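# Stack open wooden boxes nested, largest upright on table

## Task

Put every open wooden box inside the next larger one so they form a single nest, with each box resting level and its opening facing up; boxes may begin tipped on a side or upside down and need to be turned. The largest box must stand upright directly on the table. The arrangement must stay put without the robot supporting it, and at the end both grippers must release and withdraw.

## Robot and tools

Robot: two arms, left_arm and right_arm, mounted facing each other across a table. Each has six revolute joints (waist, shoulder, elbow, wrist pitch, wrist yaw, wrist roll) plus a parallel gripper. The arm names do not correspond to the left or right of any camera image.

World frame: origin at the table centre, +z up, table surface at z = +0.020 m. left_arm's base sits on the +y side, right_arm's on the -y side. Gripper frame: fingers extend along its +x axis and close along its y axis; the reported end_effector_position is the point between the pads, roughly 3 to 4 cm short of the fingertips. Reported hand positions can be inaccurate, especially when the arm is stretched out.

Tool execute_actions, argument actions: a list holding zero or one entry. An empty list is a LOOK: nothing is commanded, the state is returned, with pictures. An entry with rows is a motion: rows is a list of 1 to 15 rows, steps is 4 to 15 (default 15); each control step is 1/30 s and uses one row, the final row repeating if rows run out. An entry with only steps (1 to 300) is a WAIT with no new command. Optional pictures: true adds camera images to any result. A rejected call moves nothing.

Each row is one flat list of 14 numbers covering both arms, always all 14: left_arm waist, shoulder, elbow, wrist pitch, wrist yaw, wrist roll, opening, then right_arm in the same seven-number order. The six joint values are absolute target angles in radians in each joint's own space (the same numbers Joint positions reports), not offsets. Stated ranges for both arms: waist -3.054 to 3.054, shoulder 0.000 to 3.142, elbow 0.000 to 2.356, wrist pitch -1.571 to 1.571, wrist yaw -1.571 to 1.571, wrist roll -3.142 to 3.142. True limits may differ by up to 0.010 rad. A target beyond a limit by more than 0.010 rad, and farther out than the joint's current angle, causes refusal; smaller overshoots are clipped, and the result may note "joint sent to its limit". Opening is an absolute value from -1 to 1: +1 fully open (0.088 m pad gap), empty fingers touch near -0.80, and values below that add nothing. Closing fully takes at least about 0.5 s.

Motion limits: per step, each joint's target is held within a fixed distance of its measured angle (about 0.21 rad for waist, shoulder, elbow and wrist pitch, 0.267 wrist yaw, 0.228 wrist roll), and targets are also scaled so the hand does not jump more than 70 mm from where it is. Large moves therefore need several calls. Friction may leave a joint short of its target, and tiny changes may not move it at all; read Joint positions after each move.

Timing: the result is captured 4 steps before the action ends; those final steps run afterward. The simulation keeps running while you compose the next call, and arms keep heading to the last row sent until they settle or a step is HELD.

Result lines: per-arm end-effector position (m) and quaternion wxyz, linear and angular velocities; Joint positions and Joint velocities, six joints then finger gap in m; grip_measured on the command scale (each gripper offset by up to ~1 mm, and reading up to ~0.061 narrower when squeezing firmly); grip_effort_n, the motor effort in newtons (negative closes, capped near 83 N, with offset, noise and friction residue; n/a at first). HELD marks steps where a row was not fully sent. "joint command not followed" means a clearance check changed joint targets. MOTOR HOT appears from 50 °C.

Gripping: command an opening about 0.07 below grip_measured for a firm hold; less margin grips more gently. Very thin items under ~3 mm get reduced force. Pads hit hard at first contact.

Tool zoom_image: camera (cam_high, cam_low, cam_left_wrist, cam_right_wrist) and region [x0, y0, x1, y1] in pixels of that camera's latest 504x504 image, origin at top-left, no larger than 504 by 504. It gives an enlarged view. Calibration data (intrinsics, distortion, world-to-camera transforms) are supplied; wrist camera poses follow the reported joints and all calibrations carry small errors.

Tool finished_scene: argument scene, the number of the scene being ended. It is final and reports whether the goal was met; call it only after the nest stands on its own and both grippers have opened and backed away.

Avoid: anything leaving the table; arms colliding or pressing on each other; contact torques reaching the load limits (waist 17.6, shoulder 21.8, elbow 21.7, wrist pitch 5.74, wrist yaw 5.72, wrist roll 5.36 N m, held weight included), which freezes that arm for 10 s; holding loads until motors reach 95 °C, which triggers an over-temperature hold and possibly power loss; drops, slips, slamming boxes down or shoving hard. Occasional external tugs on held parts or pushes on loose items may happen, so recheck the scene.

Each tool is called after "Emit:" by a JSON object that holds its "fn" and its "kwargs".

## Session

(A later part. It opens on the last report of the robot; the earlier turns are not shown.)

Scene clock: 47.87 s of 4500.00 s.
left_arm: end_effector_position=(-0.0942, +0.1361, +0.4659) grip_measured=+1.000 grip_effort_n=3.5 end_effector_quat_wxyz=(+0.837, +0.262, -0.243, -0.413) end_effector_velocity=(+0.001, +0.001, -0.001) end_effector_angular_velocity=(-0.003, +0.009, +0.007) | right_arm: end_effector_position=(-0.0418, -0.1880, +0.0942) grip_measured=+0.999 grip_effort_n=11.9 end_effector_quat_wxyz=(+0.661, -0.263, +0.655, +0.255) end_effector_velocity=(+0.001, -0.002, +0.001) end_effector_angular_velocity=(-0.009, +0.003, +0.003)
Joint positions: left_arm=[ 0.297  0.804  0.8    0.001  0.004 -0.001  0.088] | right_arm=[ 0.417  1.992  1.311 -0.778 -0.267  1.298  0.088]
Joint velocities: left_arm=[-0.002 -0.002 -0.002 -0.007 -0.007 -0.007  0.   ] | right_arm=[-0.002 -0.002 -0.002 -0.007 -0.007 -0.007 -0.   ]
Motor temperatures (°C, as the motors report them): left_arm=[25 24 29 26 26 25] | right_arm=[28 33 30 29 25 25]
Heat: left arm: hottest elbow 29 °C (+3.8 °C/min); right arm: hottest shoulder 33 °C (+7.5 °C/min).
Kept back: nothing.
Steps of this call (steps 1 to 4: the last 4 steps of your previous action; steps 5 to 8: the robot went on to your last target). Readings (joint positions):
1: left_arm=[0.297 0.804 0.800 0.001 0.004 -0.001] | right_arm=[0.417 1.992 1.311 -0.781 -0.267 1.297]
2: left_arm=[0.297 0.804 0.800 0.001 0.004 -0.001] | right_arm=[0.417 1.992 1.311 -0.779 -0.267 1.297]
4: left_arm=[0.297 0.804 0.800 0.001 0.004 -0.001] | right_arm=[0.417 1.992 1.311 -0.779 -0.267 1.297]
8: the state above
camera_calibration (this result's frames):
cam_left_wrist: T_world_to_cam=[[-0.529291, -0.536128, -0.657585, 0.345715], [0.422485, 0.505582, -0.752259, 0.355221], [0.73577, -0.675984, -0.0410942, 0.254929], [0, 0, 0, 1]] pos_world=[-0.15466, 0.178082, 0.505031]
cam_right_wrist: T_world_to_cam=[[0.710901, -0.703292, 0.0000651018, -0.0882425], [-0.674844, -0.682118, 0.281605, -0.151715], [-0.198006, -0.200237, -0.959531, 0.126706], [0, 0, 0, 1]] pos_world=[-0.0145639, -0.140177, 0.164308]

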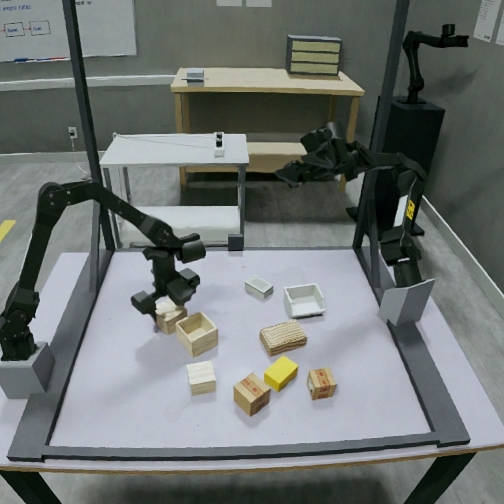

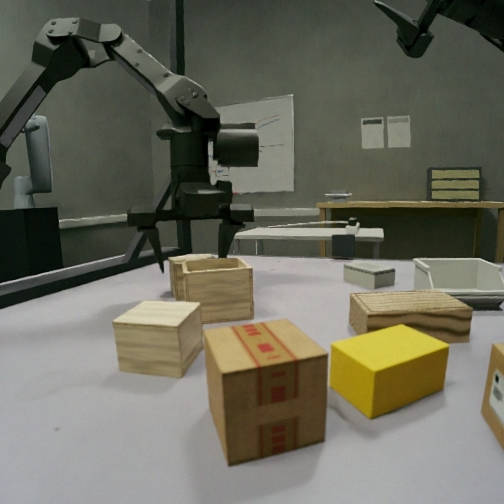

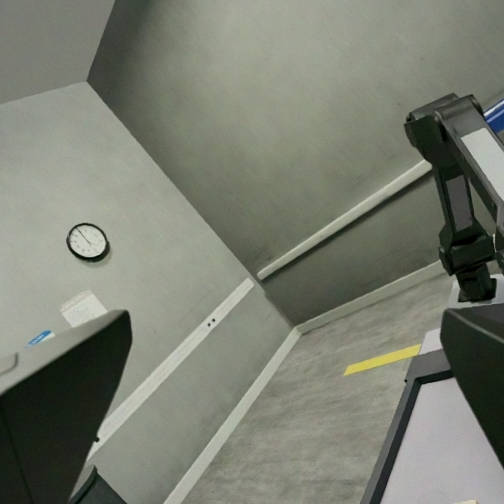

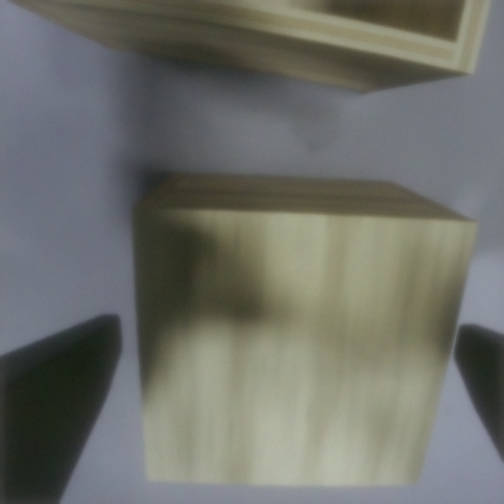

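Emit:
{"fn": "execute_actions", "kwargs": {"actions": [{"rows":[[0.3,0.8,0.8,0,0,0,1,0.43,2.04,1.27,-0.70,-0.272,1.31,1]],"steps":15}]}}

Emit:
{"fn": "execute_actions", "kwargs": {"actions": [{"rows":[[0.3,0.8,0.8,0,0,0,1,0.43,2.04,1.27,-0.70,-0.272,1.31,0.4]],"steps":15}]}}

Emit:
{"fn": "execute_actions", "kwargs": {"actions": [{"rows":[[0.3,0.8,0.8,0,0,0,1,0.37,1.80,1.45,-1.1,-0.272,1.26,0.4]],"steps":15}], "pictures": true}}

Scene clock: 48.37 s of 4500.00 s.
left_arm: end_effector_position=(-0.0942, +0.1361, +0.4659) grip_measured=+1.000 grip_effort_n=4.0 end_effector_quat_wxyz=(+0.837, +0.262, -0.243, -0.413) end_effector_velocity=(+0.001, +0.001, -0.001) end_effector_angular_velocity=(-0.003, +0.009, +0.007) | right_arm: end_effector_position=(-0.0403, -0.1878, +0.0751) grip_measured=+0.999 grip_effort_n=12.3 end_effector_quat_wxyz=(+0.660, -0.262, +0.655, +0.257) end_effector_velocity=(-0.004, +0.006, +0.001) end_effector_angular_velocity=(+0.028, +0.023, +0.015)
Joint positions: left_arm=[ 0.297  0.804  0.8    0.001  0.004 -0.001  0.088] | right_arm=[ 0.427  2.027  1.28  -0.705 -0.267  1.307  0.088]
Joint velocities: left_arm=[-0.002 -0.002 -0.002 -0.007 -0.007 -0.007  0.   ] | right_arm=[-0.002 -0.002 -0.002  0.037 -0.007 -0.007 -0.   ]
Motor temperatures (°C, as the motors report them): left_arm=[25 24 29 26 26 25] | right_arm=[28 33 30 29 25 25]
Heat: left arm: hottest elbow 29 °C (+3.7 °C/min); right arm: hottest shoulder 33 °C (+7.4 °C/min).
Steps of this call (steps 1 to 4: the robot went on to your last target; steps 5 to 15: the first 11 steps of this action). Readings (joint positions):
5: left_arm=[0.297 0.804 0.800 0.001 0.004 -0.001] | right_arm=[0.417 1.994 1.308 -0.769 -0.267 1.300]
6: left_arm=[0.297 0.804 0.800 0.001 0.004 -0.001] | right_arm=[0.418 1.998 1.303 -0.748 -0.267 1.302]
8: left_arm=[0.297 0.804 0.800 0.001 0.004 -0.001] | right_arm=[0.422 2.010 1.296 -0.726 -0.267 1.304]
12: left_arm=[0.297 0.804 0.800 0.001 0.004 -0.001] | right_arm=[0.427 2.026 1.282 -0.712 -0.267 1.307]
15: the state above

Scene clock: 48.87 s of 4500.00 s.
left_arm: end_effector_position=(-0.0942, +0.1361, +0.4659) grip_measured=+1.000 grip_effort_n=3.5 end_effector_quat_wxyz=(+0.837, +0.262, -0.243, -0.413) end_effector_velocity=(+0.008, +0.003, -0.005) end_effector_angular_velocity=(+0.002, +0.018, +0.033) | right_arm: end_effector_position=(-0.0409, -0.1872, +0.0751) grip_measured=+0.543 grip_effort_n=-83.5 end_effector_quat_wxyz=(+0.660, -0.261, +0.656, +0.258) end_effector_velocity=(-0.000, -0.000, +0.001) end_effector_angular_velocity=(+0.003, +0.010, +0.007)
Joint positions: left_arm=[ 0.297  0.804  0.8    0.001  0.004 -0.001  0.088] | right_arm=[ 0.427  2.027  1.28  -0.701 -0.268  1.308  0.066]
Joint velocities: left_arm=[-0.002  0.002 -0.007 -0.022 -0.022 -0.007  0.   ] | right_arm=[-0.002 -0.007 -0.007  0.007 -0.007 -0.007 -0.   ]
Motor temperatures (°C, as the motors report them): left_arm=[25 24 29 26 26 25] | right_arm=[28 33 30 29 25 25]
Heat: left arm: hottest elbow 29 °C (+3.7 °C/min); right arm: hottest shoulder 33 °C (+7.4 °C/min).
Steps of this call (steps 1 to 4: the last 4 steps of your previous action; steps 5 to 15: the first 11 steps of this action). Readings (joint positions):
5: left_arm=[0.297 0.804 0.800 0.001 0.004 -0.001] | right_arm=[0.427 2.027 1.280 -0.703 -0.267 1.308]
6: left_arm=[0.297 0.804 0.800 0.001 0.004 -0.001] | right_arm=[0.427 2.027 1.280 -0.703 -0.267 1.308]
8: left_arm=[0.297 0.804 0.800 0.001 0.004 -0.001] | right_arm=[0.427 2.027 1.280 -0.702 -0.267 1.308]
12: left_arm=[0.297 0.804 0.800 0.001 0.004 -0.001] | right_arm=[0.427 2.027 1.280 -0.701 -0.268 1.308]
15: the state above

Scene clock: 49.37 s of 4500.00 s.
left_arm: end_effector_position=(-0.0942, +0.1361, +0.4659) grip_measured=+1.000 grip_effort_n=3.5 end_effector_quat_wxyz=(+0.837, +0.262, -0.243, -0.413) end_effector_velocity=(-0.000, +0.001, +0.000) end_effector_angular_velocity=(-0.006, +0.006, +0.004) | right_arm: end_effector_position=(-0.0501, -0.1940, +0.1885) grip_measured=+0.543 grip_effort_n=-83.5 end_effector_quat_wxyz=(+0.661, -0.244, +0.654, +0.275) end_effector_velocity=(-0.007, -0.039, +0.118) end_effector_angular_velocity=(+0.004, +0.004, +0.021)
Joint positions: left_arm=[ 0.297  0.804  0.8    0.001  0.004 -0.001  0.088] | right_arm=[ 0.373  1.808  1.441 -1.047 -0.268  1.266  0.066]
Joint velocities: left_arm=[-0.002 -0.002  0.002 -0.007 -0.007 -0.007  0.   ] | right_arm=[-0.032 -0.232  0.168 -0.403 -0.007 -0.051 -0.   ]
Motor temperatures (°C, as the motors report them): left_arm=[25 24 29 26 26 25] | right_arm=[28 34 30 29 25 25]
Heat: left arm: hottest elbow 29 °C (+3.6 °C/min); right arm: hottest shoulder 34 °C (+8.5 °C/min).
Steps of this call (steps 1 to 4: the last 4 steps of your previous action; steps 5 to 15: the first 11 steps of this action). Readings (joint positions):
5: left_arm=[0.297 0.804 0.800 0.001 0.004 -0.001] | right_arm=[0.426 2.020 1.287 -0.713 -0.268 1.305]
6: left_arm=[0.297 0.804 0.800 0.001 0.004 -0.001] | right_arm=[0.422 2.010 1.298 -0.751 -0.268 1.300]
8: left_arm=[0.297 0.804 0.800 0.001 0.004 -0.001] | right_arm=[0.410 1.969 1.324 -0.815 -0.268 1.290]
12: left_arm=[0.297 0.804 0.800 0.001 0.004 -0.001] | right_arm=[0.383 1.859 1.409 -0.979 -0.268 1.272]
15: the state above
camera_calibration (this result's frames):
cam_left_wrist: T_world_to_cam=[[-0.529291, -0.536128, -0.657585, 0.345715], [0.422485, 0.505582, -0.752259, 0.355221], [0.73577, -0.675984, -0.0410942, 0.254929], [0, 0, 0, 1]] pos_world=[-0.15466, 0.178082, 0.505031]
cam_right_wrist: T_world_to_cam=[[0.712008, -0.700441, -0.049256, -0.0766174], [-0.668106, -0.697381, 0.259412, -0.186363], [-0.216053, -0.151795, -0.96451, 0.223854], [0, 0, 0, 1]] pos_world=[-0.0215939, -0.149652, 0.26048]

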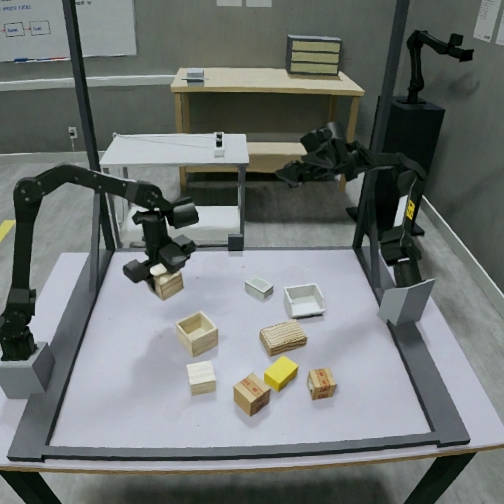

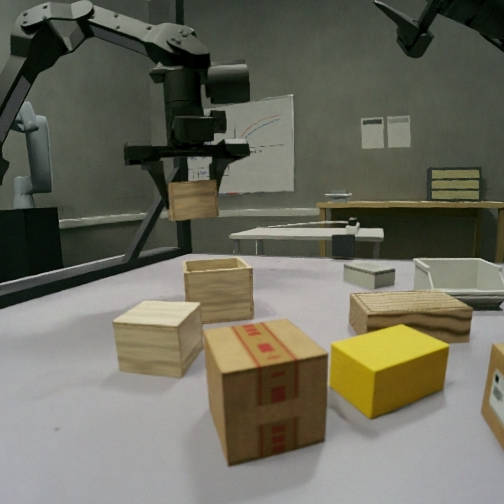

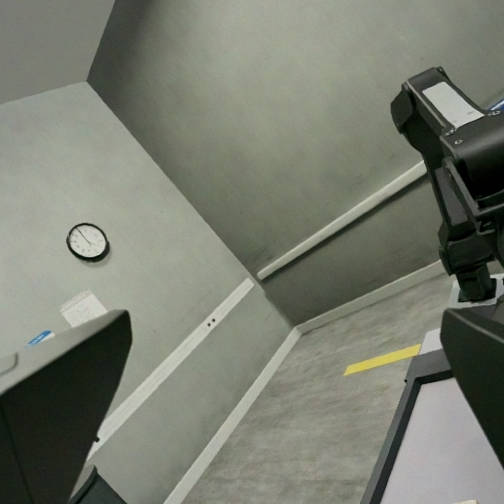

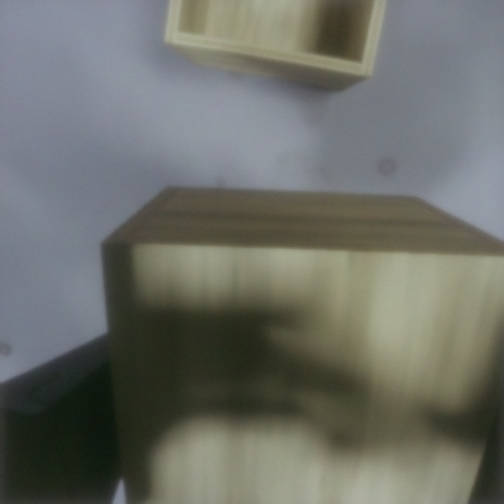

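Emit:
{"fn": "execute_actions", "kwargs": {"actions": [{"rows":[[0.3,0.8,0.8,0,0,0,1,0.6,2.2,1.5,0.6,0,0.24,0.4]],"steps":15}]}}

Emit:
{"fn": "execute_actions", "kwargs": {"actions": [{"steps":25}]}}

Emit:
{"fn": "execute_actions", "kwargs": {"actions": [{"rows":[[0.3,0.8,0.8,0,0,0,1,0.62,2.516,1.275,1.43,0,0.24,0.4]],"steps":15}]}}

Emit:
{"fn": "execute_actions", "kwargs": {"actions": [{"steps":20}]}}

Emit:
{"fn": "execute_actions", "kwargs": {"actions": [{"rows":[[0.3,0.8,0.8,0,0,0,1,0.62,2.625,1.33,1.50,0,0.24,0.4]],"steps":15}]}}

Emit:
{"fn": "execute_actions", "kwargs": {"actions": [{"rows":[[0.3,0.8,0.8,0,0,0,1,0.62,2.625,1.33,1.47,0,0.24,0.4],[0.3,0.8,0.8,0,0,0,1,0.62,2.625,1.33,1.45,0,0.24,0.4],[0.3,0.8,0.8,0,0,0,1,0.62,2.625,1.33,1.43,0,0.24,0.4],[0.3,0.8,0.8,0,0,0,1,0.62,2.625,1.33,1.42,0,0.24,0.4]],"steps":12}], "pictures": true}}

Scene clock: 50.17 s of 4500.00 s.
left_arm: end_effector_position=(-0.0942, +0.1361, +0.4659) grip_measured=+1.000 grip_effort_n=4.0 end_effector_quat_wxyz=(+0.837, +0.262, -0.243, -0.413) end_effector_velocity=(+0.002, +0.002, -0.003) end_effector_angular_velocity=(+0.003, +0.014, +0.013) | right_arm: end_effector_position=(-0.0979, -0.1492, +0.0746) grip_measured=+0.554 grip_effort_n=-83.5 end_effector_quat_wxyz=(+0.610, -0.434, +0.446, +0.490) end_effector_velocity=(-0.189, +0.295, -0.024) end_effector_angular_velocity=(+1.078, +0.504, +1.895)
Joint positions: left_arm=[ 0.297  0.804  0.8    0.001  0.004 -0.001  0.088] | right_arm=[ 0.579  2.118  1.489 -0.678 -0.024  0.791  0.066]
Joint velocities: left_arm=[-0.002 -0.007 -0.002 -0.022 -0.007 -0.007  0.   ] | right_arm=[-0.012  0.159 -0.002  1.722  0.095 -1.575 -0.   ]
Motor temperatures (°C, as the motors report them): left_arm=[25 24 29 26 26 25] | right_arm=[28 34 30 29 25 25]
Heat: left arm: hottest elbow 29 °C (+3.6 °C/min); right arm: hottest shoulder 34 °C (+8.4 °C/min).
Steps of this call (steps 1 to 4: the last 4 steps of your previous action; steps 5 to 13: the robot went on to your last target; steps 14 to 24: the first 11 steps of this action). Readings (joint positions):
14: left_arm=[0.297 0.804 0.800 0.001 0.004 -0.001] | right_arm=[0.380 1.814 1.447 -1.091 -0.244 1.239]
15: left_arm=[0.297 0.804 0.800 0.001 0.004 -0.001] | right_arm=[0.402 1.834 1.456 -1.053 -0.191 1.198]
17: left_arm=[0.297 0.804 0.800 0.001 0.004 -0.001] | right_arm=[0.464 1.898 1.478 -0.962 -0.132 1.119]
21: left_arm=[0.297 0.804 0.800 0.001 0.004 -0.001] | right_arm=[0.559 2.043 1.485 -0.807 -0.061 0.947]
24: the state above

Scene clock: 51.00 s of 4500.00 s.
left_arm: end_effector_position=(-0.0942, +0.1361, +0.4659) grip_measured=+1.000 grip_effort_n=3.5 end_effector_quat_wxyz=(+0.837, +0.262, -0.243, -0.413) end_effector_velocity=(+0.006, +0.003, -0.005) end_effector_angular_velocity=(+0.003, +0.035, +0.027) | right_arm: end_effector_position=(-0.2453, -0.0203, +0.1898) grip_measured=+0.554 grip_effort_n=-83.5 end_effector_quat_wxyz=(+0.464, -0.146, +0.069, +0.871) end_effector_velocity=(-0.061, +0.014, +0.136) end_effector_angular_velocity=(+0.529, +0.400, +0.199)
Joint positions: left_arm=[ 0.297  0.804  0.8    0.001  0.004 -0.001  0.088] | right_arm=[ 0.6    2.191  1.504  0.525 -0.006  0.243  0.066]
Joint velocities: left_arm=[ 0.002 -0.002 -0.002 -0.037 -0.007 -0.022  0.   ] | right_arm=[ 0.002  0.002 -0.002  0.696 -0.022 -0.022 -0.   ]
Motor temperatures (°C, as the motors report them): left_arm=[25 24 29 26 26 25] | right_arm=[28 34 30 29 25 25]
Heat: left arm: hottest elbow 29 °C (+3.5 °C/min); right arm: hottest shoulder 34 °C (+8.2 °C/min).
Kept back: nothing.
Steps of this call (steps 1 to 4: the last 4 steps of your previous action; steps 5 to 25: the robot went on to your last target). Readings (joint positions):
1: left_arm=[0.297 0.804 0.800 0.001 0.004 -0.001] | right_arm=[0.579 2.126 1.493 -0.617 -0.022 0.738]
2: left_arm=[0.297 0.804 0.800 0.001 0.004 -0.001] | right_arm=[0.579 2.136 1.500 -0.567 -0.019 0.685]
4: left_arm=[0.297 0.804 0.800 0.001 0.004 -0.001] | right_arm=[0.581 2.146 1.504 -0.469 -0.014 0.580]
8: left_arm=[0.297 0.804 0.800 0.001 0.004 -0.001] | right_arm=[0.588 2.165 1.504 -0.269 -0.008 0.377]
25: the state above

Scene clock: 51.37 s of 4500.00 s.
left_arm: end_effector_position=(-0.0942, +0.1361, +0.4659) grip_measured=+1.000 grip_effort_n=3.5 end_effector_quat_wxyz=(+0.837, +0.262, -0.243, -0.413) end_effector_velocity=(+0.003, +0.000, -0.002) end_effector_angular_velocity=(-0.000, +0.011, +0.010) | right_arm: end_effector_position=(-0.2072, -0.0336, +0.0795) grip_measured=+0.554 grip_effort_n=-83.5 end_effector_quat_wxyz=(+0.464, -0.175, +0.082, +0.864) end_effector_velocity=(+0.041, -0.019, -0.110) end_effector_angular_velocity=(+1.188, +0.492, +0.400)
Joint positions: left_arm=[ 0.297  0.804  0.8    0.001  0.004 -0.001  0.088] | right_arm=[ 0.61   2.381  1.354  0.803 -0.005  0.242  0.066]
Joint velocities: left_arm=[-0.002  0.002 -0.002 -0.007 -0.007 -0.007  0.   ] | right_arm=[ 0.037  0.828 -0.481  2.601  0.095 -0.359 -0.   ]
Motor temperatures (°C, as the motors report them): left_arm=[25 24 29 26 26 25] | right_arm=[28 34 30 29 25 25]
Heat: left arm: hottest elbow 29 °C (+3.5 °C/min); right arm: hottest shoulder 34 °C (+8.2 °C/min).
Steps of this call (steps 1 to 11: the first 11 steps of this action). Readings (joint positions):
1: left_arm=[0.297 0.804 0.800 0.001 0.004 -0.001] | right_arm=[0.600 2.194 1.500 0.550 -0.006 0.243]
2: left_arm=[0.297 0.804 0.800 0.001 0.004 -0.001] | right_arm=[0.600 2.200 1.491 0.578 -0.006 0.243]
4: left_arm=[0.297 0.804 0.800 0.001 0.004 -0.001] | right_arm=[0.602 2.220 1.465 0.619 -0.006 0.243]
8: left_arm=[0.297 0.804 0.800 0.001 0.004 -0.001] | right_arm=[0.606 2.303 1.398 0.706 -0.006 0.243]
11: the state above

Scene clock: 52.03 s of 4500.00 s.
left_arm: end_effector_position=(-0.0942, +0.1361, +0.4659) grip_measured=+1.000 grip_effort_n=4.0 end_effector_quat_wxyz=(+0.837, +0.262, -0.243, -0.413) end_effector_velocity=(+0.003, +0.003, +0.001) end_effector_angular_velocity=(+0.001, -0.020, +0.027) | right_arm: end_effector_position=(-0.2106, -0.0496, +0.1131) grip_measured=+0.554 grip_effort_n=-83.5 end_effector_quat_wxyz=(+0.426, +0.006, -0.006, +0.905) end_effector_velocity=(-0.003, -0.004, +0.021) end_effector_angular_velocity=(+0.076, +0.052, +0.028)
Joint positions: left_arm=[ 0.297  0.804  0.8    0.001  0.004 -0.001  0.088] | right_arm=[ 0.618  2.508  1.28   1.422 -0.     0.238  0.066]
Joint velocities: left_arm=[ 0.002 -0.002 -0.002 -0.007 -0.022  0.022  0.   ] | right_arm=[-0.002 -0.002 -0.002  0.095 -0.007 -0.007 -0.   ]
Motor temperatures (°C, as the motors report them): left_arm=[25 24 29 26 26 25] | right_arm=[28 34 30 29 25 25]
Heat: left arm: hottest elbow 29 °C (+3.5 °C/min); right arm: hottest shoulder 34 °C (+8.1 °C/min).
Kept back: nothing.
Steps of this call (steps 1 to 4: the last 4 steps of your previous action; steps 5 to 20: the robot went on to your last target). Readings (joint positions):
1: left_arm=[0.297 0.804 0.800 0.001 0.004 -0.001] | right_arm=[0.610 2.406 1.340 0.873 -0.001 0.238]
2: left_arm=[0.297 0.804 0.800 0.001 0.004 -0.001] | right_arm=[0.610 2.420 1.332 0.917 -0.001 0.238]
4: left_arm=[0.297 0.804 0.800 0.001 0.004 -0.001] | right_arm=[0.610 2.447 1.316 1.021 -0.000 0.238]
8: left_arm=[0.297 0.804 0.800 0.001 0.004 -0.001] | right_arm=[0.613 2.493 1.290 1.204 -0.000 0.238]
20: the state above

Scene clock: 52.40 s of 4500.00 s.
left_arm: end_effector_position=(-0.0942, +0.1361, +0.4659) grip_measured=+1.000 grip_effort_n=4.0 end_effector_quat_wxyz=(+0.837, +0.262, -0.243, -0.413) end_effector_velocity=(+0.001, -0.000, +0.000) end_effector_angular_velocity=(-0.016, +0.016, -0.002) | right_arm: end_effector_position=(-0.2009, -0.0491, +0.0815) grip_measured=+0.554 grip_effort_n=-83.5 end_effector_quat_wxyz=(+0.426, +0.005, -0.006, +0.905) end_effector_velocity=(-0.008, +0.002, +0.023) end_effector_angular_velocity=(+0.066, +0.063, +0.028)
Joint positions: left_arm=[ 0.297  0.804  0.8    0.001  0.004 -0.001  0.088] | right_arm=[ 0.618  2.614  1.315  1.492 -0.     0.238  0.066]
Joint velocities: left_arm=[-0.002  0.002 -0.002  0.007 -0.007 -0.022  0.   ] | right_arm=[-0.002 -0.002  0.027  0.066 -0.007  0.007 -0.   ]
Motor temperatures (°C, as the motors report them): left_arm=[25 24 29 26 26 25] | right_arm=[28 34 30 29 25 25]
Heat: left arm: hottest elbow 29 °C (+3.4 °C/min); right arm: hottest shoulder 34 °C (+8.0 °C/min).
Steps of this call (steps 1 to 11: the first 11 steps of this action). Readings (joint positions):
1: left_arm=[0.297 0.804 0.800 0.001 0.004 -0.001] | right_arm=[0.618 2.516 1.283 1.435 -0.000 0.238]
2: left_arm=[0.297 0.804 0.800 0.001 0.004 -0.001] | right_arm=[0.618 2.532 1.297 1.461 -0.000 0.238]
4: left_arm=[0.297 0.804 0.800 0.001 0.004 -0.001] | right_arm=[0.618 2.564 1.313 1.472 -0.000 0.238]
8: left_arm=[0.297 0.804 0.800 0.001 0.004 -0.001] | right_arm=[0.618 2.608 1.314 1.484 -0.000 0.238]
11: the state above

Scene clock: 52.80 s of 4500.00 s.
left_arm: end_effector_position=(-0.0942, +0.1361, +0.4659) grip_measured=+1.000 grip_effort_n=4.0 end_effector_quat_wxyz=(+0.837, +0.262, -0.243, -0.413) end_effector_velocity=(+0.006, +0.003, -0.004) end_effector_angular_velocity=(-0.001, +0.015, +0.030) | right_arm: end_effector_position=(-0.1999, -0.0462, +0.0709) grip_measured=+0.554 grip_effort_n=-83.5 end_effector_quat_wxyz=(+0.432, -0.018, +0.005, +0.902) end_effector_velocity=(+0.003, +0.001, -0.023) end_effector_angular_velocity=(-0.082, -0.057, -0.015)
Joint positions: left_arm=[ 0.297  0.804  0.8    0.001  0.004 -0.001  0.088] | right_arm=[ 0.618  2.614  1.323  1.432 -0.     0.238  0.066]
Joint velocities: left_arm=[-0.002 -0.002 -0.007 -0.022 -0.022 -0.007  0.   ] | right_arm=[ 0.002  0.002 -0.002 -0.095 -0.007  0.007 -0.   ]
Motor temperatures (°C, as the motors report them): left_arm=[25 24 29 26 26 25] | right_arm=[28 34 30 29 25 25]
Heat: left arm: hottest elbow 29 °C (+3.4 °C/min); right arm: hottest shoulder 34 °C (+8.0 °C/min).
Steps of this call (steps 1 to 4: the last 4 steps of your previous action; steps 5 to 12: the first 8 steps of this action). Readings (joint positions):
5: left_arm=[0.297 0.804 0.800 0.001 0.004 -0.001] | right_arm=[0.618 2.614 1.322 1.496 -0.000 0.238]
6: left_arm=[0.297 0.804 0.800 0.001 0.004 -0.001] | right_arm=[0.618 2.614 1.322 1.488 -0.000 0.238]
8: left_arm=[0.297 0.804 0.800 0.001 0.004 -0.001] | right_arm=[0.618 2.614 1.323 1.462 -0.000 0.238]
12: the state above
camera_calibration (this result's frames):
cam_left_wrist: T_world_to_cam=[[-0.529291, -0.536128, -0.657585, 0.345715], [0.422485, 0.505582, -0.752259, 0.355221], [0.73577, -0.675984, -0.0410942, 0.254929], [0, 0, 0, 1]] pos_world=[-0.15466, 0.178082, 0.505031]
cam_right_wrist: T_world_to_cam=[[0.768749, 0.637835, 0.0468125, 0.194058], [0.238271, -0.21771, -0.946483, 0.135925], [-0.593508, 0.738762, -0.319342, 0.0203954], [0, 0, 0, 1]] pos_world=[-0.169464, -0.109252, 0.126079]

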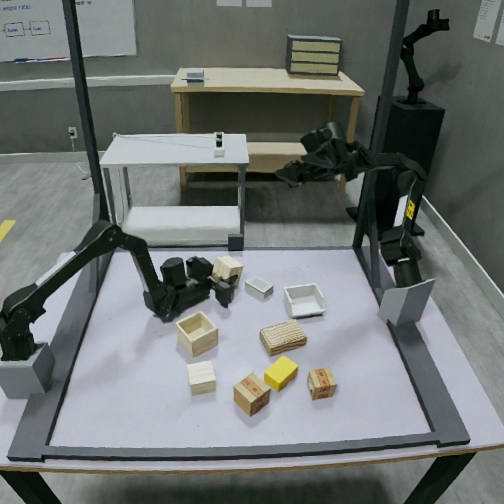

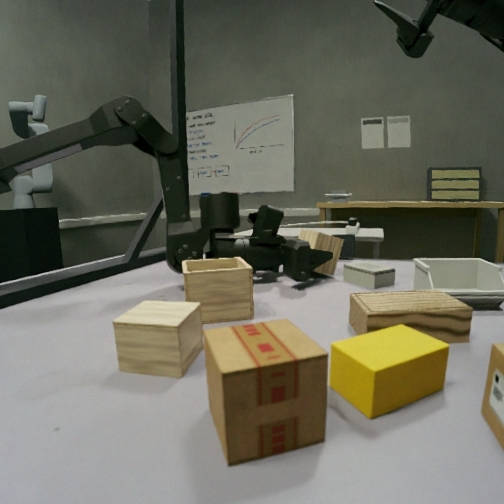

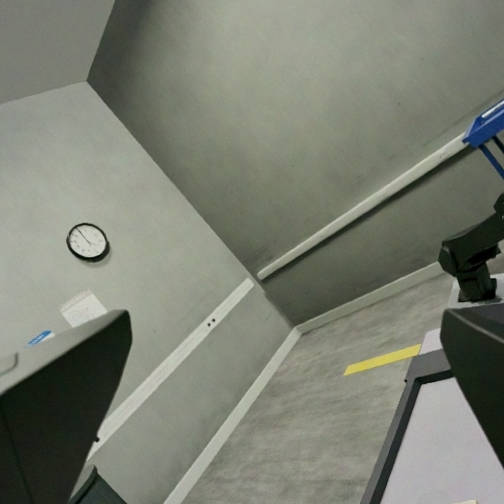

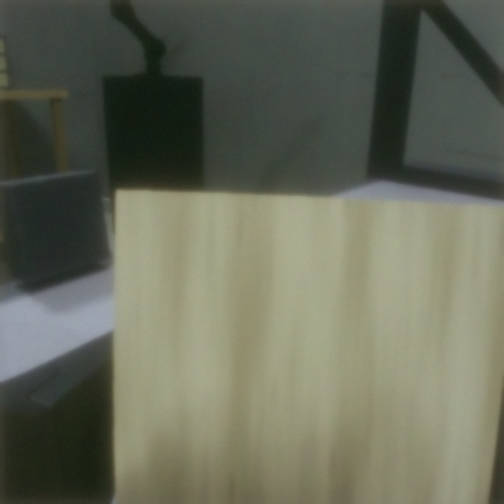

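Emit:
{"fn": "execute_actions", "kwargs": {"actions": [{"rows":[[0.3,0.8,0.8,0,0,0,1,0.62,2.625,1.33,1.40,0,0.24,0.4],[0.3,0.8,0.8,0,0,0,1,0.62,2.625,1.33,1.38,0,0.24,0.4],[0.3,0.8,0.8,0,0,0,1,0.62,2.625,1.33,1.36,0,0.24,0.4]],"steps":12}], "pictures": true}}

Emit:
{"fn": "zoom_image", "kwargs": {"camera": "cam_low", "region": [160,190,400,300]}}

Scene clock: 53.27 s of 4500.00 s.
left_arm: end_effector_position=(-0.0942, +0.1361, +0.4659) grip_measured=+1.000 grip_effort_n=4.0 end_effector_quat_wxyz=(+0.837, +0.262, -0.243, -0.413) end_effector_velocity=(+0.001, +0.001, -0.001) end_effector_angular_velocity=(-0.011, +0.021, +0.004) | right_arm: end_effector_position=(-0.2000, -0.0428, +0.0657) grip_measured=+0.554 grip_effort_n=-83.5 end_effector_quat_wxyz=(+0.436, -0.031, +0.011, +0.900) end_effector_velocity=(+0.005, +0.010, -0.006) end_effector_angular_velocity=(-0.049, -0.034, -0.035)
Joint positions: left_arm=[ 0.297  0.804  0.8    0.001  0.004 -0.001  0.088] | right_arm=[ 0.617  2.614  1.335  1.388 -0.     0.238  0.066]
Joint velocities: left_arm=[-0.002 -0.002 -0.002 -0.007 -0.007 -0.022  0.   ] | right_arm=[-0.012 -0.012  0.017 -0.095  0.007  0.007 -0.   ]
Motor temperatures (°C, as the motors report them): left_arm=[25 24 29 26 26 25] | right_arm=[28 34 30 29 25 25]
Heat: left arm: hottest elbow 29 °C (+3.4 °C/min); right arm: hottest shoulder 34 °C (+7.9 °C/min).
Steps of this call (steps 1 to 4: the last 4 steps of your previous action; steps 5 to 6: the robot went on to your last target; steps 7 to 14: the first 8 steps of this action). Readings (joint positions):
7: left_arm=[0.297 0.804 0.800 0.001 0.004 -0.001] | right_arm=[0.618 2.614 1.323 1.421 -0.000 0.238]
8: left_arm=[0.297 0.804 0.800 0.001 0.004 -0.001] | right_arm=[0.618 2.614 1.323 1.417 -0.000 0.238]
10: left_arm=[0.297 0.804 0.800 0.001 0.004 -0.001] | right_arm=[0.618 2.614 1.327 1.404 -0.000 0.238]
14: the state above
camera_calibration (this result's frames):
cam_left_wrist: T_world_to_cam=[[-0.529291, -0.536128, -0.657585, 0.345715], [0.422485, 0.505582, -0.752259, 0.355221], [0.73577, -0.675984, -0.0410942, 0.254929], [0, 0, 0, 1]] pos_world=[-0.15466, 0.178082, 0.505031]
cam_right_wrist: T_world_to_cam=[[0.773345, 0.632247, 0.0469044, 0.192969], [0.254356, -0.241649, -0.936434, 0.133302], [-0.580724, 0.736117, -0.347694, 0.0205215], [0, 0, 0, 1]] pos_world=[-0.171221, -0.104898, 0.122913]

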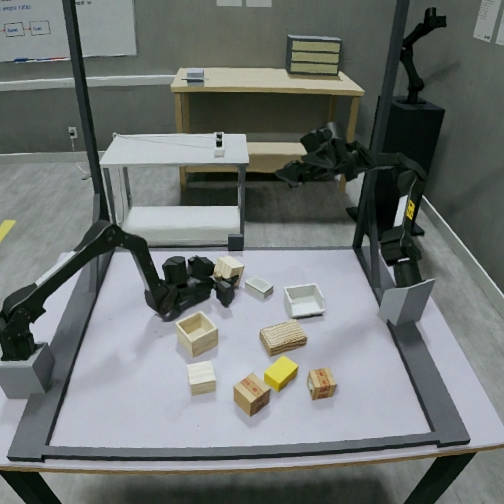

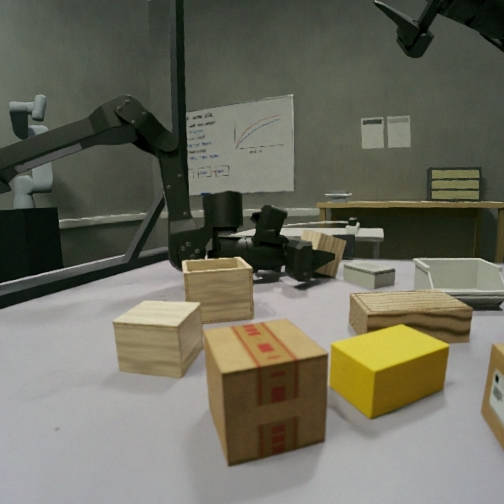

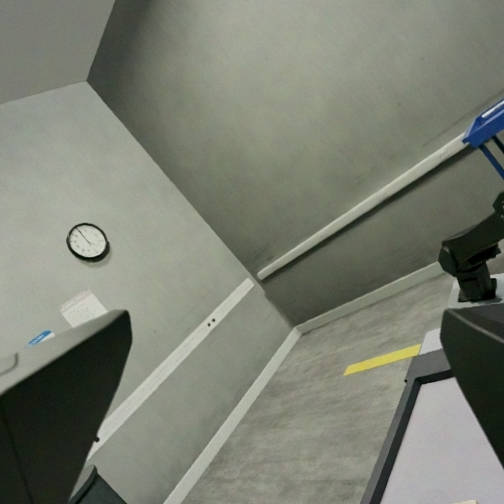

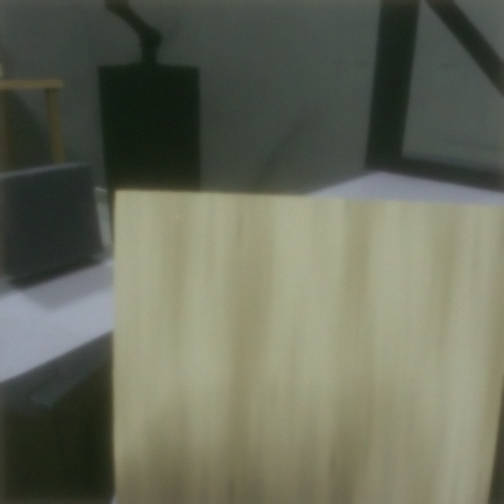

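Region (160, 190, 400, 300) of cam_low's 504x504 image, scaled by 2.100, with more detail than that image has; it fills the top 231 rows of this view, and the rest is white.

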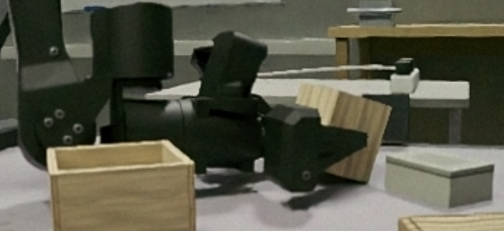

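Emit:
{"fn": "execute_actions", "kwargs": {"actions": [{"rows":[[0.3,0.8,0.8,0,0,0,1,0.617,2.612,1.335,1.385,0,0.24,1]],"steps":15}]}}

Emit:
{"fn": "execute_actions", "kwargs": {"actions": [{"steps":8}]}}

Emit:
{"fn": "execute_actions", "kwargs": {"actions": [{"rows":[[0.3,0.8,0.8,0,0,0,1,0.615,2.45,1.1,1.3,0,0.24,1]],"steps":15}]}}

Emit:
{"fn": "execute_actions", "kwargs": {"actions": [{"rows":[[0.3,0.8,0.8,0,0,0,1,0.6,2.15,1.3,0.9,-0.1,0.2,1]],"steps":15}]}}

Emit:
{"fn": "execute_actions", "kwargs": {"actions": [{"rows":[[0.3,0.8,0.8,0,0,0,1,0.54,2.2,1.95,-0.5,-0.29,0.1,1]],"steps":15}]}}

Emit:
{"fn": "execute_actions", "kwargs": {"actions": [{"steps":30}], "pictures": true}}

Scene clock: 53.80 s of 4500.00 s.
left_arm: end_effector_position=(-0.0942, +0.1361, +0.4659) grip_measured=+1.000 grip_effort_n=3.5 end_effector_quat_wxyz=(+0.837, +0.262, -0.243, -0.413) end_effector_velocity=(-0.001, +0.001, -0.002) end_effector_angular_velocity=(-0.010, +0.019, -0.003) | right_arm: end_effector_position=(-0.2007, -0.0422, +0.0672) grip_measured=+0.971 grip_effort_n=18.4 end_effector_quat_wxyz=(+0.436, -0.031, +0.011, +0.900) end_effector_velocity=(+0.001, +0.000, -0.001) end_effector_angular_velocity=(-0.011, +0.001, +0.003)
Joint positions: left_arm=[ 0.297  0.804  0.8    0.001  0.004 -0.001  0.088] | right_arm=[ 0.616  2.611  1.337  1.385 -0.     0.238  0.087]
Joint velocities: left_arm=[-0.007 -0.007 -0.002 -0.007 -0.007 -0.022  0.   ] | right_arm=[-0.002 -0.002 -0.002 -0.007 -0.007  0.007  0.011]
Motor temperatures (°C, as the motors report them): left_arm=[25 24 29 26 26 25] | right_arm=[28 34 30 29 25 25]
Heat: left arm: hottest elbow 29 °C (+3.3 °C/min); right arm: hottest shoulder 34 °C (+7.8 °C/min).
Steps of this call (steps 1 to 4: the last 4 steps of your previous action; step 5: the robot went on to your last target; steps 6 to 16: the first 11 steps of this action). Readings (joint positions):
6: left_arm=[0.297 0.804 0.800 0.001 0.004 -0.001] | right_arm=[0.616 2.611 1.337 1.382 -0.000 0.238]
7: left_arm=[0.297 0.804 0.800 0.001 0.004 -0.001] | right_arm=[0.616 2.611 1.337 1.378 -0.000 0.238]
9: left_arm=[0.297 0.804 0.800 0.001 0.004 -0.001] | right_arm=[0.616 2.611 1.337 1.376 -0.000 0.238]
13: left_arm=[0.297 0.804 0.800 0.001 0.004 -0.001] | right_arm=[0.616 2.611 1.337 1.385 -0.000 0.238]
16: the state above

Scene clock: 54.07 s of 4500.00 s.
left_arm: end_effector_position=(-0.0942, +0.1361, +0.4659) grip_measured=+1.000 grip_effort_n=4.0 end_effector_quat_wxyz=(+0.837, +0.262, -0.243, -0.413) end_effector_velocity=(-0.004, -0.000, +0.000) end_effector_angular_velocity=(-0.005, +0.002, -0.016) | right_arm: end_effector_position=(-0.2007, -0.0422, +0.0673) grip_measured=+0.995 grip_effort_n=18.4 end_effector_quat_wxyz=(+0.436, -0.030, +0.011, +0.900) end_effector_velocity=(+0.000, +0.001, -0.001) end_effector_angular_velocity=(-0.009, -0.017, +0.001)
Joint positions: left_arm=[ 0.297  0.804  0.8    0.001  0.004 -0.001  0.088] | right_arm=[ 0.616  2.611  1.337  1.385 -0.     0.238  0.088]
Joint velocities: left_arm=[-0.002 -0.007 -0.002  0.007  0.007 -0.007  0.   ] | right_arm=[-0.002 -0.007 -0.002 -0.022 -0.007 -0.007  0.001]
Motor temperatures (°C, as the motors report them): left_arm=[25 24 29 26 26 25] | right_arm=[28 34 30 29 25 25]
Heat: left arm: hottest elbow 29 °C (+3.3 °C/min); right arm: hottest shoulder 34 °C (+7.8 °C/min).
Kept back: nothing.
Steps of this call (steps 1 to 4: the last 4 steps of your previous action; steps 5 to 8: the robot went on to your last target). Readings (joint positions):
1: left_arm=[0.297 0.804 0.800 0.001 0.004 -0.001] | right_arm=[0.616 2.611 1.337 1.385 -0.000 0.238]
2: left_arm=[0.297 0.804 0.800 0.001 0.004 -0.001] | right_arm=[0.616 2.611 1.337 1.385 -0.000 0.238]
4: left_arm=[0.297 0.804 0.800 0.001 0.004 -0.001] | right_arm=[0.616 2.611 1.337 1.385 -0.000 0.238]
8: the state above

Scene clock: 54.43 s of 4500.00 s.
left_arm: end_effector_position=(-0.0942, +0.1361, +0.4659) grip_measured=+1.000 grip_effort_n=3.5 end_effector_quat_wxyz=(+0.837, +0.262, -0.243, -0.413) end_effector_velocity=(+0.001, +0.002, +0.000) end_effector_angular_velocity=(-0.009, +0.005, +0.007) | right_arm: end_effector_position=(-0.1759, -0.0711, +0.0634) grip_measured=+0.998 grip_effort_n=18.4 end_effector_quat_wxyz=(+0.450, -0.097, +0.043, +0.887) end_effector_velocity=(+0.012, -0.017, -0.013) end_effector_angular_velocity=(-0.063, -0.069, +0.016)
Joint positions: left_arm=[ 0.297  0.804  0.8    0.001  0.004 -0.001  0.088] | right_arm=[ 0.616  2.466  1.119  1.307 -0.     0.238  0.088]
Joint velocities: left_arm=[ 0.002 -0.007 -0.002 -0.007 -0.007 -0.007  0.   ] | right_arm=[-0.002 -0.042 -0.09  -0.037 -0.037 -0.022 -0.   ]
Motor temperatures (°C, as the motors report them): left_arm=[25 24 29 26 26 25] | right_arm=[28 34 30 29 25 25]
Heat: left arm: hottest elbow 29 °C (+3.3 °C/min); right arm: hottest shoulder 34 °C (+7.7 °C/min).
Steps of this call (steps 1 to 11: the first 11 steps of this action). Readings (joint positions):
1: left_arm=[0.297 0.804 0.800 0.001 0.004 -0.001] | right_arm=[0.616 2.596 1.320 1.374 -0.000 0.238]
2: left_arm=[0.297 0.804 0.800 0.001 0.004 -0.001] | right_arm=[0.616 2.564 1.271 1.350 -0.000 0.238]
4: left_arm=[0.297 0.804 0.800 0.001 0.004 -0.001] | right_arm=[0.616 2.514 1.192 1.334 -0.000 0.238]
8: left_arm=[0.297 0.804 0.800 0.001 0.004 -0.001] | right_arm=[0.616 2.474 1.134 1.313 -0.000 0.238]
11: the state above

Scene clock: 54.93 s of 4500.00 s.
left_arm: end_effector_position=(-0.0942, +0.1361, +0.4659) grip_measured=+1.000 grip_effort_n=3.5 end_effector_quat_wxyz=(+0.837, +0.262, -0.243, -0.413) end_effector_velocity=(+0.001, +0.001, -0.001) end_effector_angular_velocity=(+0.005, -0.003, +0.010) | right_arm: end_effector_position=(-0.2338, -0.0514, +0.1739) grip_measured=+0.998 grip_effort_n=18.4 end_effector_quat_wxyz=(+0.413, -0.078, +0.019, +0.907) end_effector_velocity=(-0.145, +0.012, +0.409) end_effector_angular_velocity=(+0.418, +0.266, +0.234)
Joint positions: left_arm=[ 0.297  0.804  0.8    0.001  0.004 -0.001  0.088] | right_arm=[ 0.604  2.216  1.264  0.984 -0.08   0.208  0.088]
Joint velocities: left_arm=[-0.002 -0.002 -0.002 -0.007 -0.007  0.007  0.   ] | right_arm=[-0.027 -0.706  0.374 -0.549 -0.125 -0.066  0.   ]
Motor temperatures (°C, as the motors report them): left_arm=[25 24 29 26 26 25] | right_arm=[28 34 30 29 25 25]
Heat: left arm: hottest elbow 29 °C (+3.3 °C/min); right arm: hottest shoulder 34 °C (+7.6 °C/min).
Steps of this call (steps 1 to 4: the last 4 steps of your previous action; steps 5 to 15: the first 11 steps of this action). Readings (joint positions):
5: left_arm=[0.297 0.804 0.800 0.001 0.004 -0.001] | right_arm=[0.616 2.454 1.116 1.289 -0.004 0.237]
6: left_arm=[0.297 0.804 0.800 0.001 0.004 -0.001] | right_arm=[0.615 2.442 1.127 1.249 -0.015 0.234]
8: left_arm=[0.297 0.804 0.800 0.001 0.004 -0.001] | right_arm=[0.612 2.409 1.156 1.200 -0.032 0.227]
12: left_arm=[0.297 0.804 0.800 0.001 0.004 -0.001] | right_arm=[0.607 2.301 1.221 1.084 -0.061 0.216]
15: the state above

Scene clock: 55.43 s of 4500.00 s.
left_arm: end_effector_position=(-0.0942, +0.1361, +0.4659) grip_measured=+1.000 grip_effort_n=4.0 end_effector_quat_wxyz=(+0.837, +0.262, -0.243, -0.413) end_effector_velocity=(+0.004, +0.002, -0.001) end_effector_angular_velocity=(-0.009, +0.008, +0.021) | right_arm: end_effector_position=(-0.2844, -0.0066, +0.2776) grip_measured=+0.998 grip_effort_n=17.9 end_effector_quat_wxyz=(+0.353, -0.127, -0.004, +0.927) end_effector_velocity=(-0.143, +0.040, +0.320) end_effector_angular_velocity=(-0.012, -0.051, +0.078)
Joint positions: left_arm=[ 0.297  0.804  0.8    0.001  0.004 -0.001  0.088] | right_arm=[ 0.537  2.189  1.771  0.4   -0.275  0.107  0.088]
Joint velocities: left_arm=[-0.002  0.002 -0.002 -0.007 -0.022 -0.007  0.   ] | right_arm=[-0.002 -0.002  1.424 -1.458 -0.081 -0.051 -0.   ]
Motor temperatures (°C, as the motors report them): left_arm=[25 24 29 26 26 25] | right_arm=[28 35 30 29 25 25]
Heat: left arm: hottest elbow 29 °C (+3.2 °C/min); right arm: hottest shoulder 35 °C (+8.7 °C/min).
Steps of this call (steps 1 to 4: the last 4 steps of your previous action; steps 5 to 15: the first 11 steps of this action). Readings (joint positions):
5: left_arm=[0.297 0.804 0.800 0.001 0.004 -0.001] | right_arm=[0.599 2.155 1.315 0.905 -0.116 0.190]
6: left_arm=[0.297 0.804 0.800 0.001 0.004 -0.001] | right_arm=[0.591 2.162 1.359 0.841 -0.167 0.166]
8: left_arm=[0.297 0.804 0.800 0.001 0.004 -0.001] | right_arm=[0.572 2.181 1.449 0.742 -0.220 0.137]
12: left_arm=[0.297 0.804 0.800 0.001 0.004 -0.001] | right_arm=[0.542 2.189 1.628 0.545 -0.262 0.113]
15: the state above

Scene clock: 56.43 s of 4500.00 s.
left_arm: end_effector_position=(-0.0942, +0.1361, +0.4659) grip_measured=+1.000 grip_effort_n=4.0 end_effector_quat_wxyz=(+0.837, +0.262, -0.243, -0.413) end_effector_velocity=(-0.000, -0.000, -0.003) end_effector_angular_velocity=(+0.006, +0.012, -0.004) | right_arm: end_effector_position=(-0.2295, -0.0500, +0.1925) grip_measured=+0.998 grip_effort_n=18.8 end_effector_quat_wxyz=(+0.372, -0.399, +0.201, +0.814) end_effector_velocity=(+0.004, +0.003, +0.000) end_effector_angular_velocity=(+0.018, -0.014, -0.009)
Joint positions: left_arm=[ 0.297  0.804  0.8    0.001  0.004 -0.001  0.088] | right_arm=[ 0.537  2.189  1.94  -0.494 -0.285  0.102  0.088]
Joint velocities: left_arm=[-0.002 -0.002 -0.002 -0.007  0.007 -0.007  0.   ] | right_arm=[-0.002 -0.002 -0.007  0.007  0.022 -0.007 -0.   ]
Motor temperatures (°C, as the motors report them): left_arm=[25 24 29 26 26 25] | right_arm=[28 35 30 29 25 25]
Heat: left arm: hottest elbow 29 °C (+3.2 °C/min); right arm: hottest shoulder 35 °C (+8.5 °C/min).
Kept back: nothing.
Steps of this call (steps 1 to 4: the last 4 steps of your previous action; steps 5 to 30: the robot went on to your last target). Readings (joint positions):
1: left_arm=[0.297 0.804 0.800 0.001 0.004 -0.001] | right_arm=[0.537 2.189 1.815 0.352 -0.278 0.106]
2: left_arm=[0.297 0.804 0.800 0.001 0.004 -0.001] | right_arm=[0.537 2.189 1.853 0.307 -0.280 0.105]
4: left_arm=[0.297 0.804 0.800 0.001 0.004 -0.001] | right_arm=[0.537 2.186 1.906 0.215 -0.282 0.103]
8: left_arm=[0.297 0.804 0.800 0.001 0.004 -0.001] | right_arm=[0.537 2.184 1.938 0.021 -0.284 0.103]
30: the state above
camera_calibration (this result's frames):
cam_left_wrist: T_world_to_cam=[[-0.529291, -0.536128, -0.657585, 0.345715], [0.422485, 0.505582, -0.752259, 0.355221], [0.73577, -0.675984, -0.0410942, 0.254929], [0, 0, 0, 1]] pos_world=[-0.15466, 0.178082, 0.505031]
cam_right_wrist: T_world_to_cam=[[0.738955, 0.673558, -0.0162643, 0.22065], [0.627018, -0.696329, -0.349249, 0.207605], [-0.246565, 0.247881, -0.936889, 0.218474], [0, 0, 0, 1]] pos_world=[-0.239354, -0.0582145, 0.280781]

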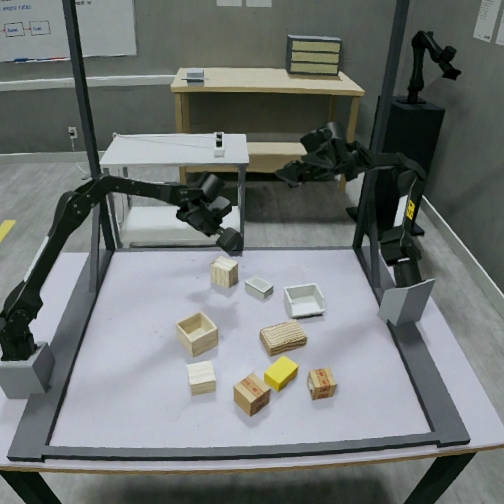

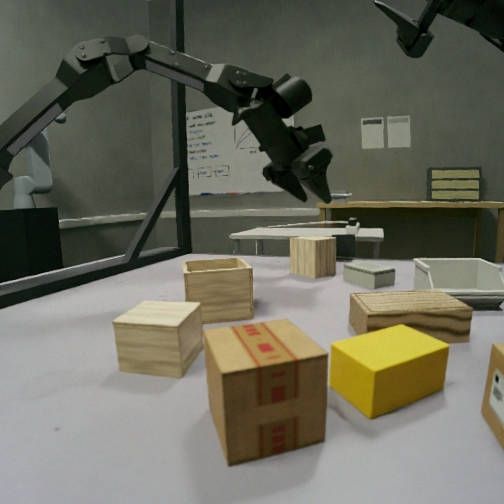

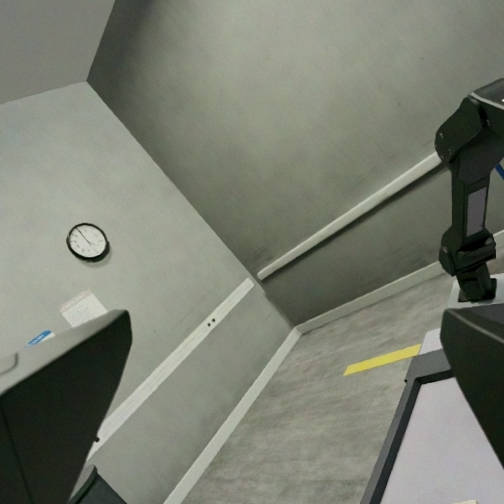

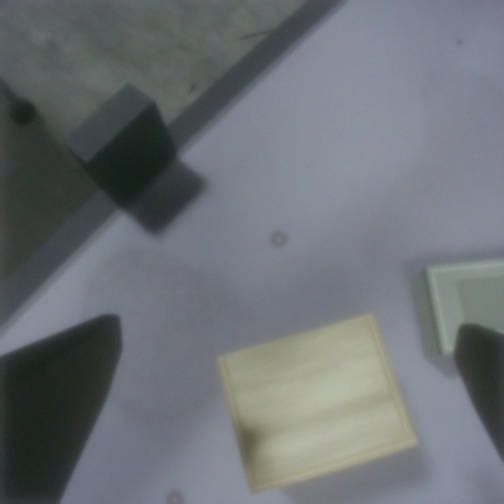

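Emit:
{"fn": "zoom_image", "kwargs": {"camera": "cam_right_wrist", "region": [180,280,450,504]}}

Emit:
{"fn": "zoom_image", "kwargs": {"camera": "cam_high", "region": [170,230,290,310]}}

Region (180, 280, 450, 504) of cam_right_wrist's 504x504 image, scaled by 1.867, with more detail than that image has; it fills the top 418 rows of this view, and the rest is white.

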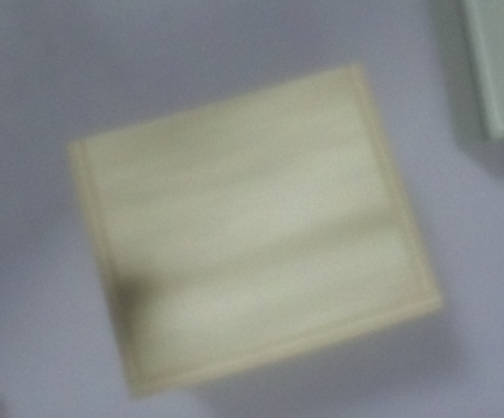

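Region (170, 230, 290, 310) of cam_high's 504x504 image, scaled by 4.200, with more detail than that image has.

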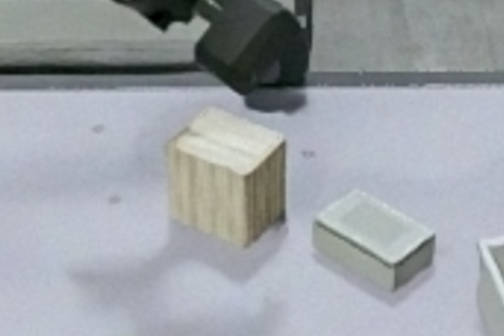

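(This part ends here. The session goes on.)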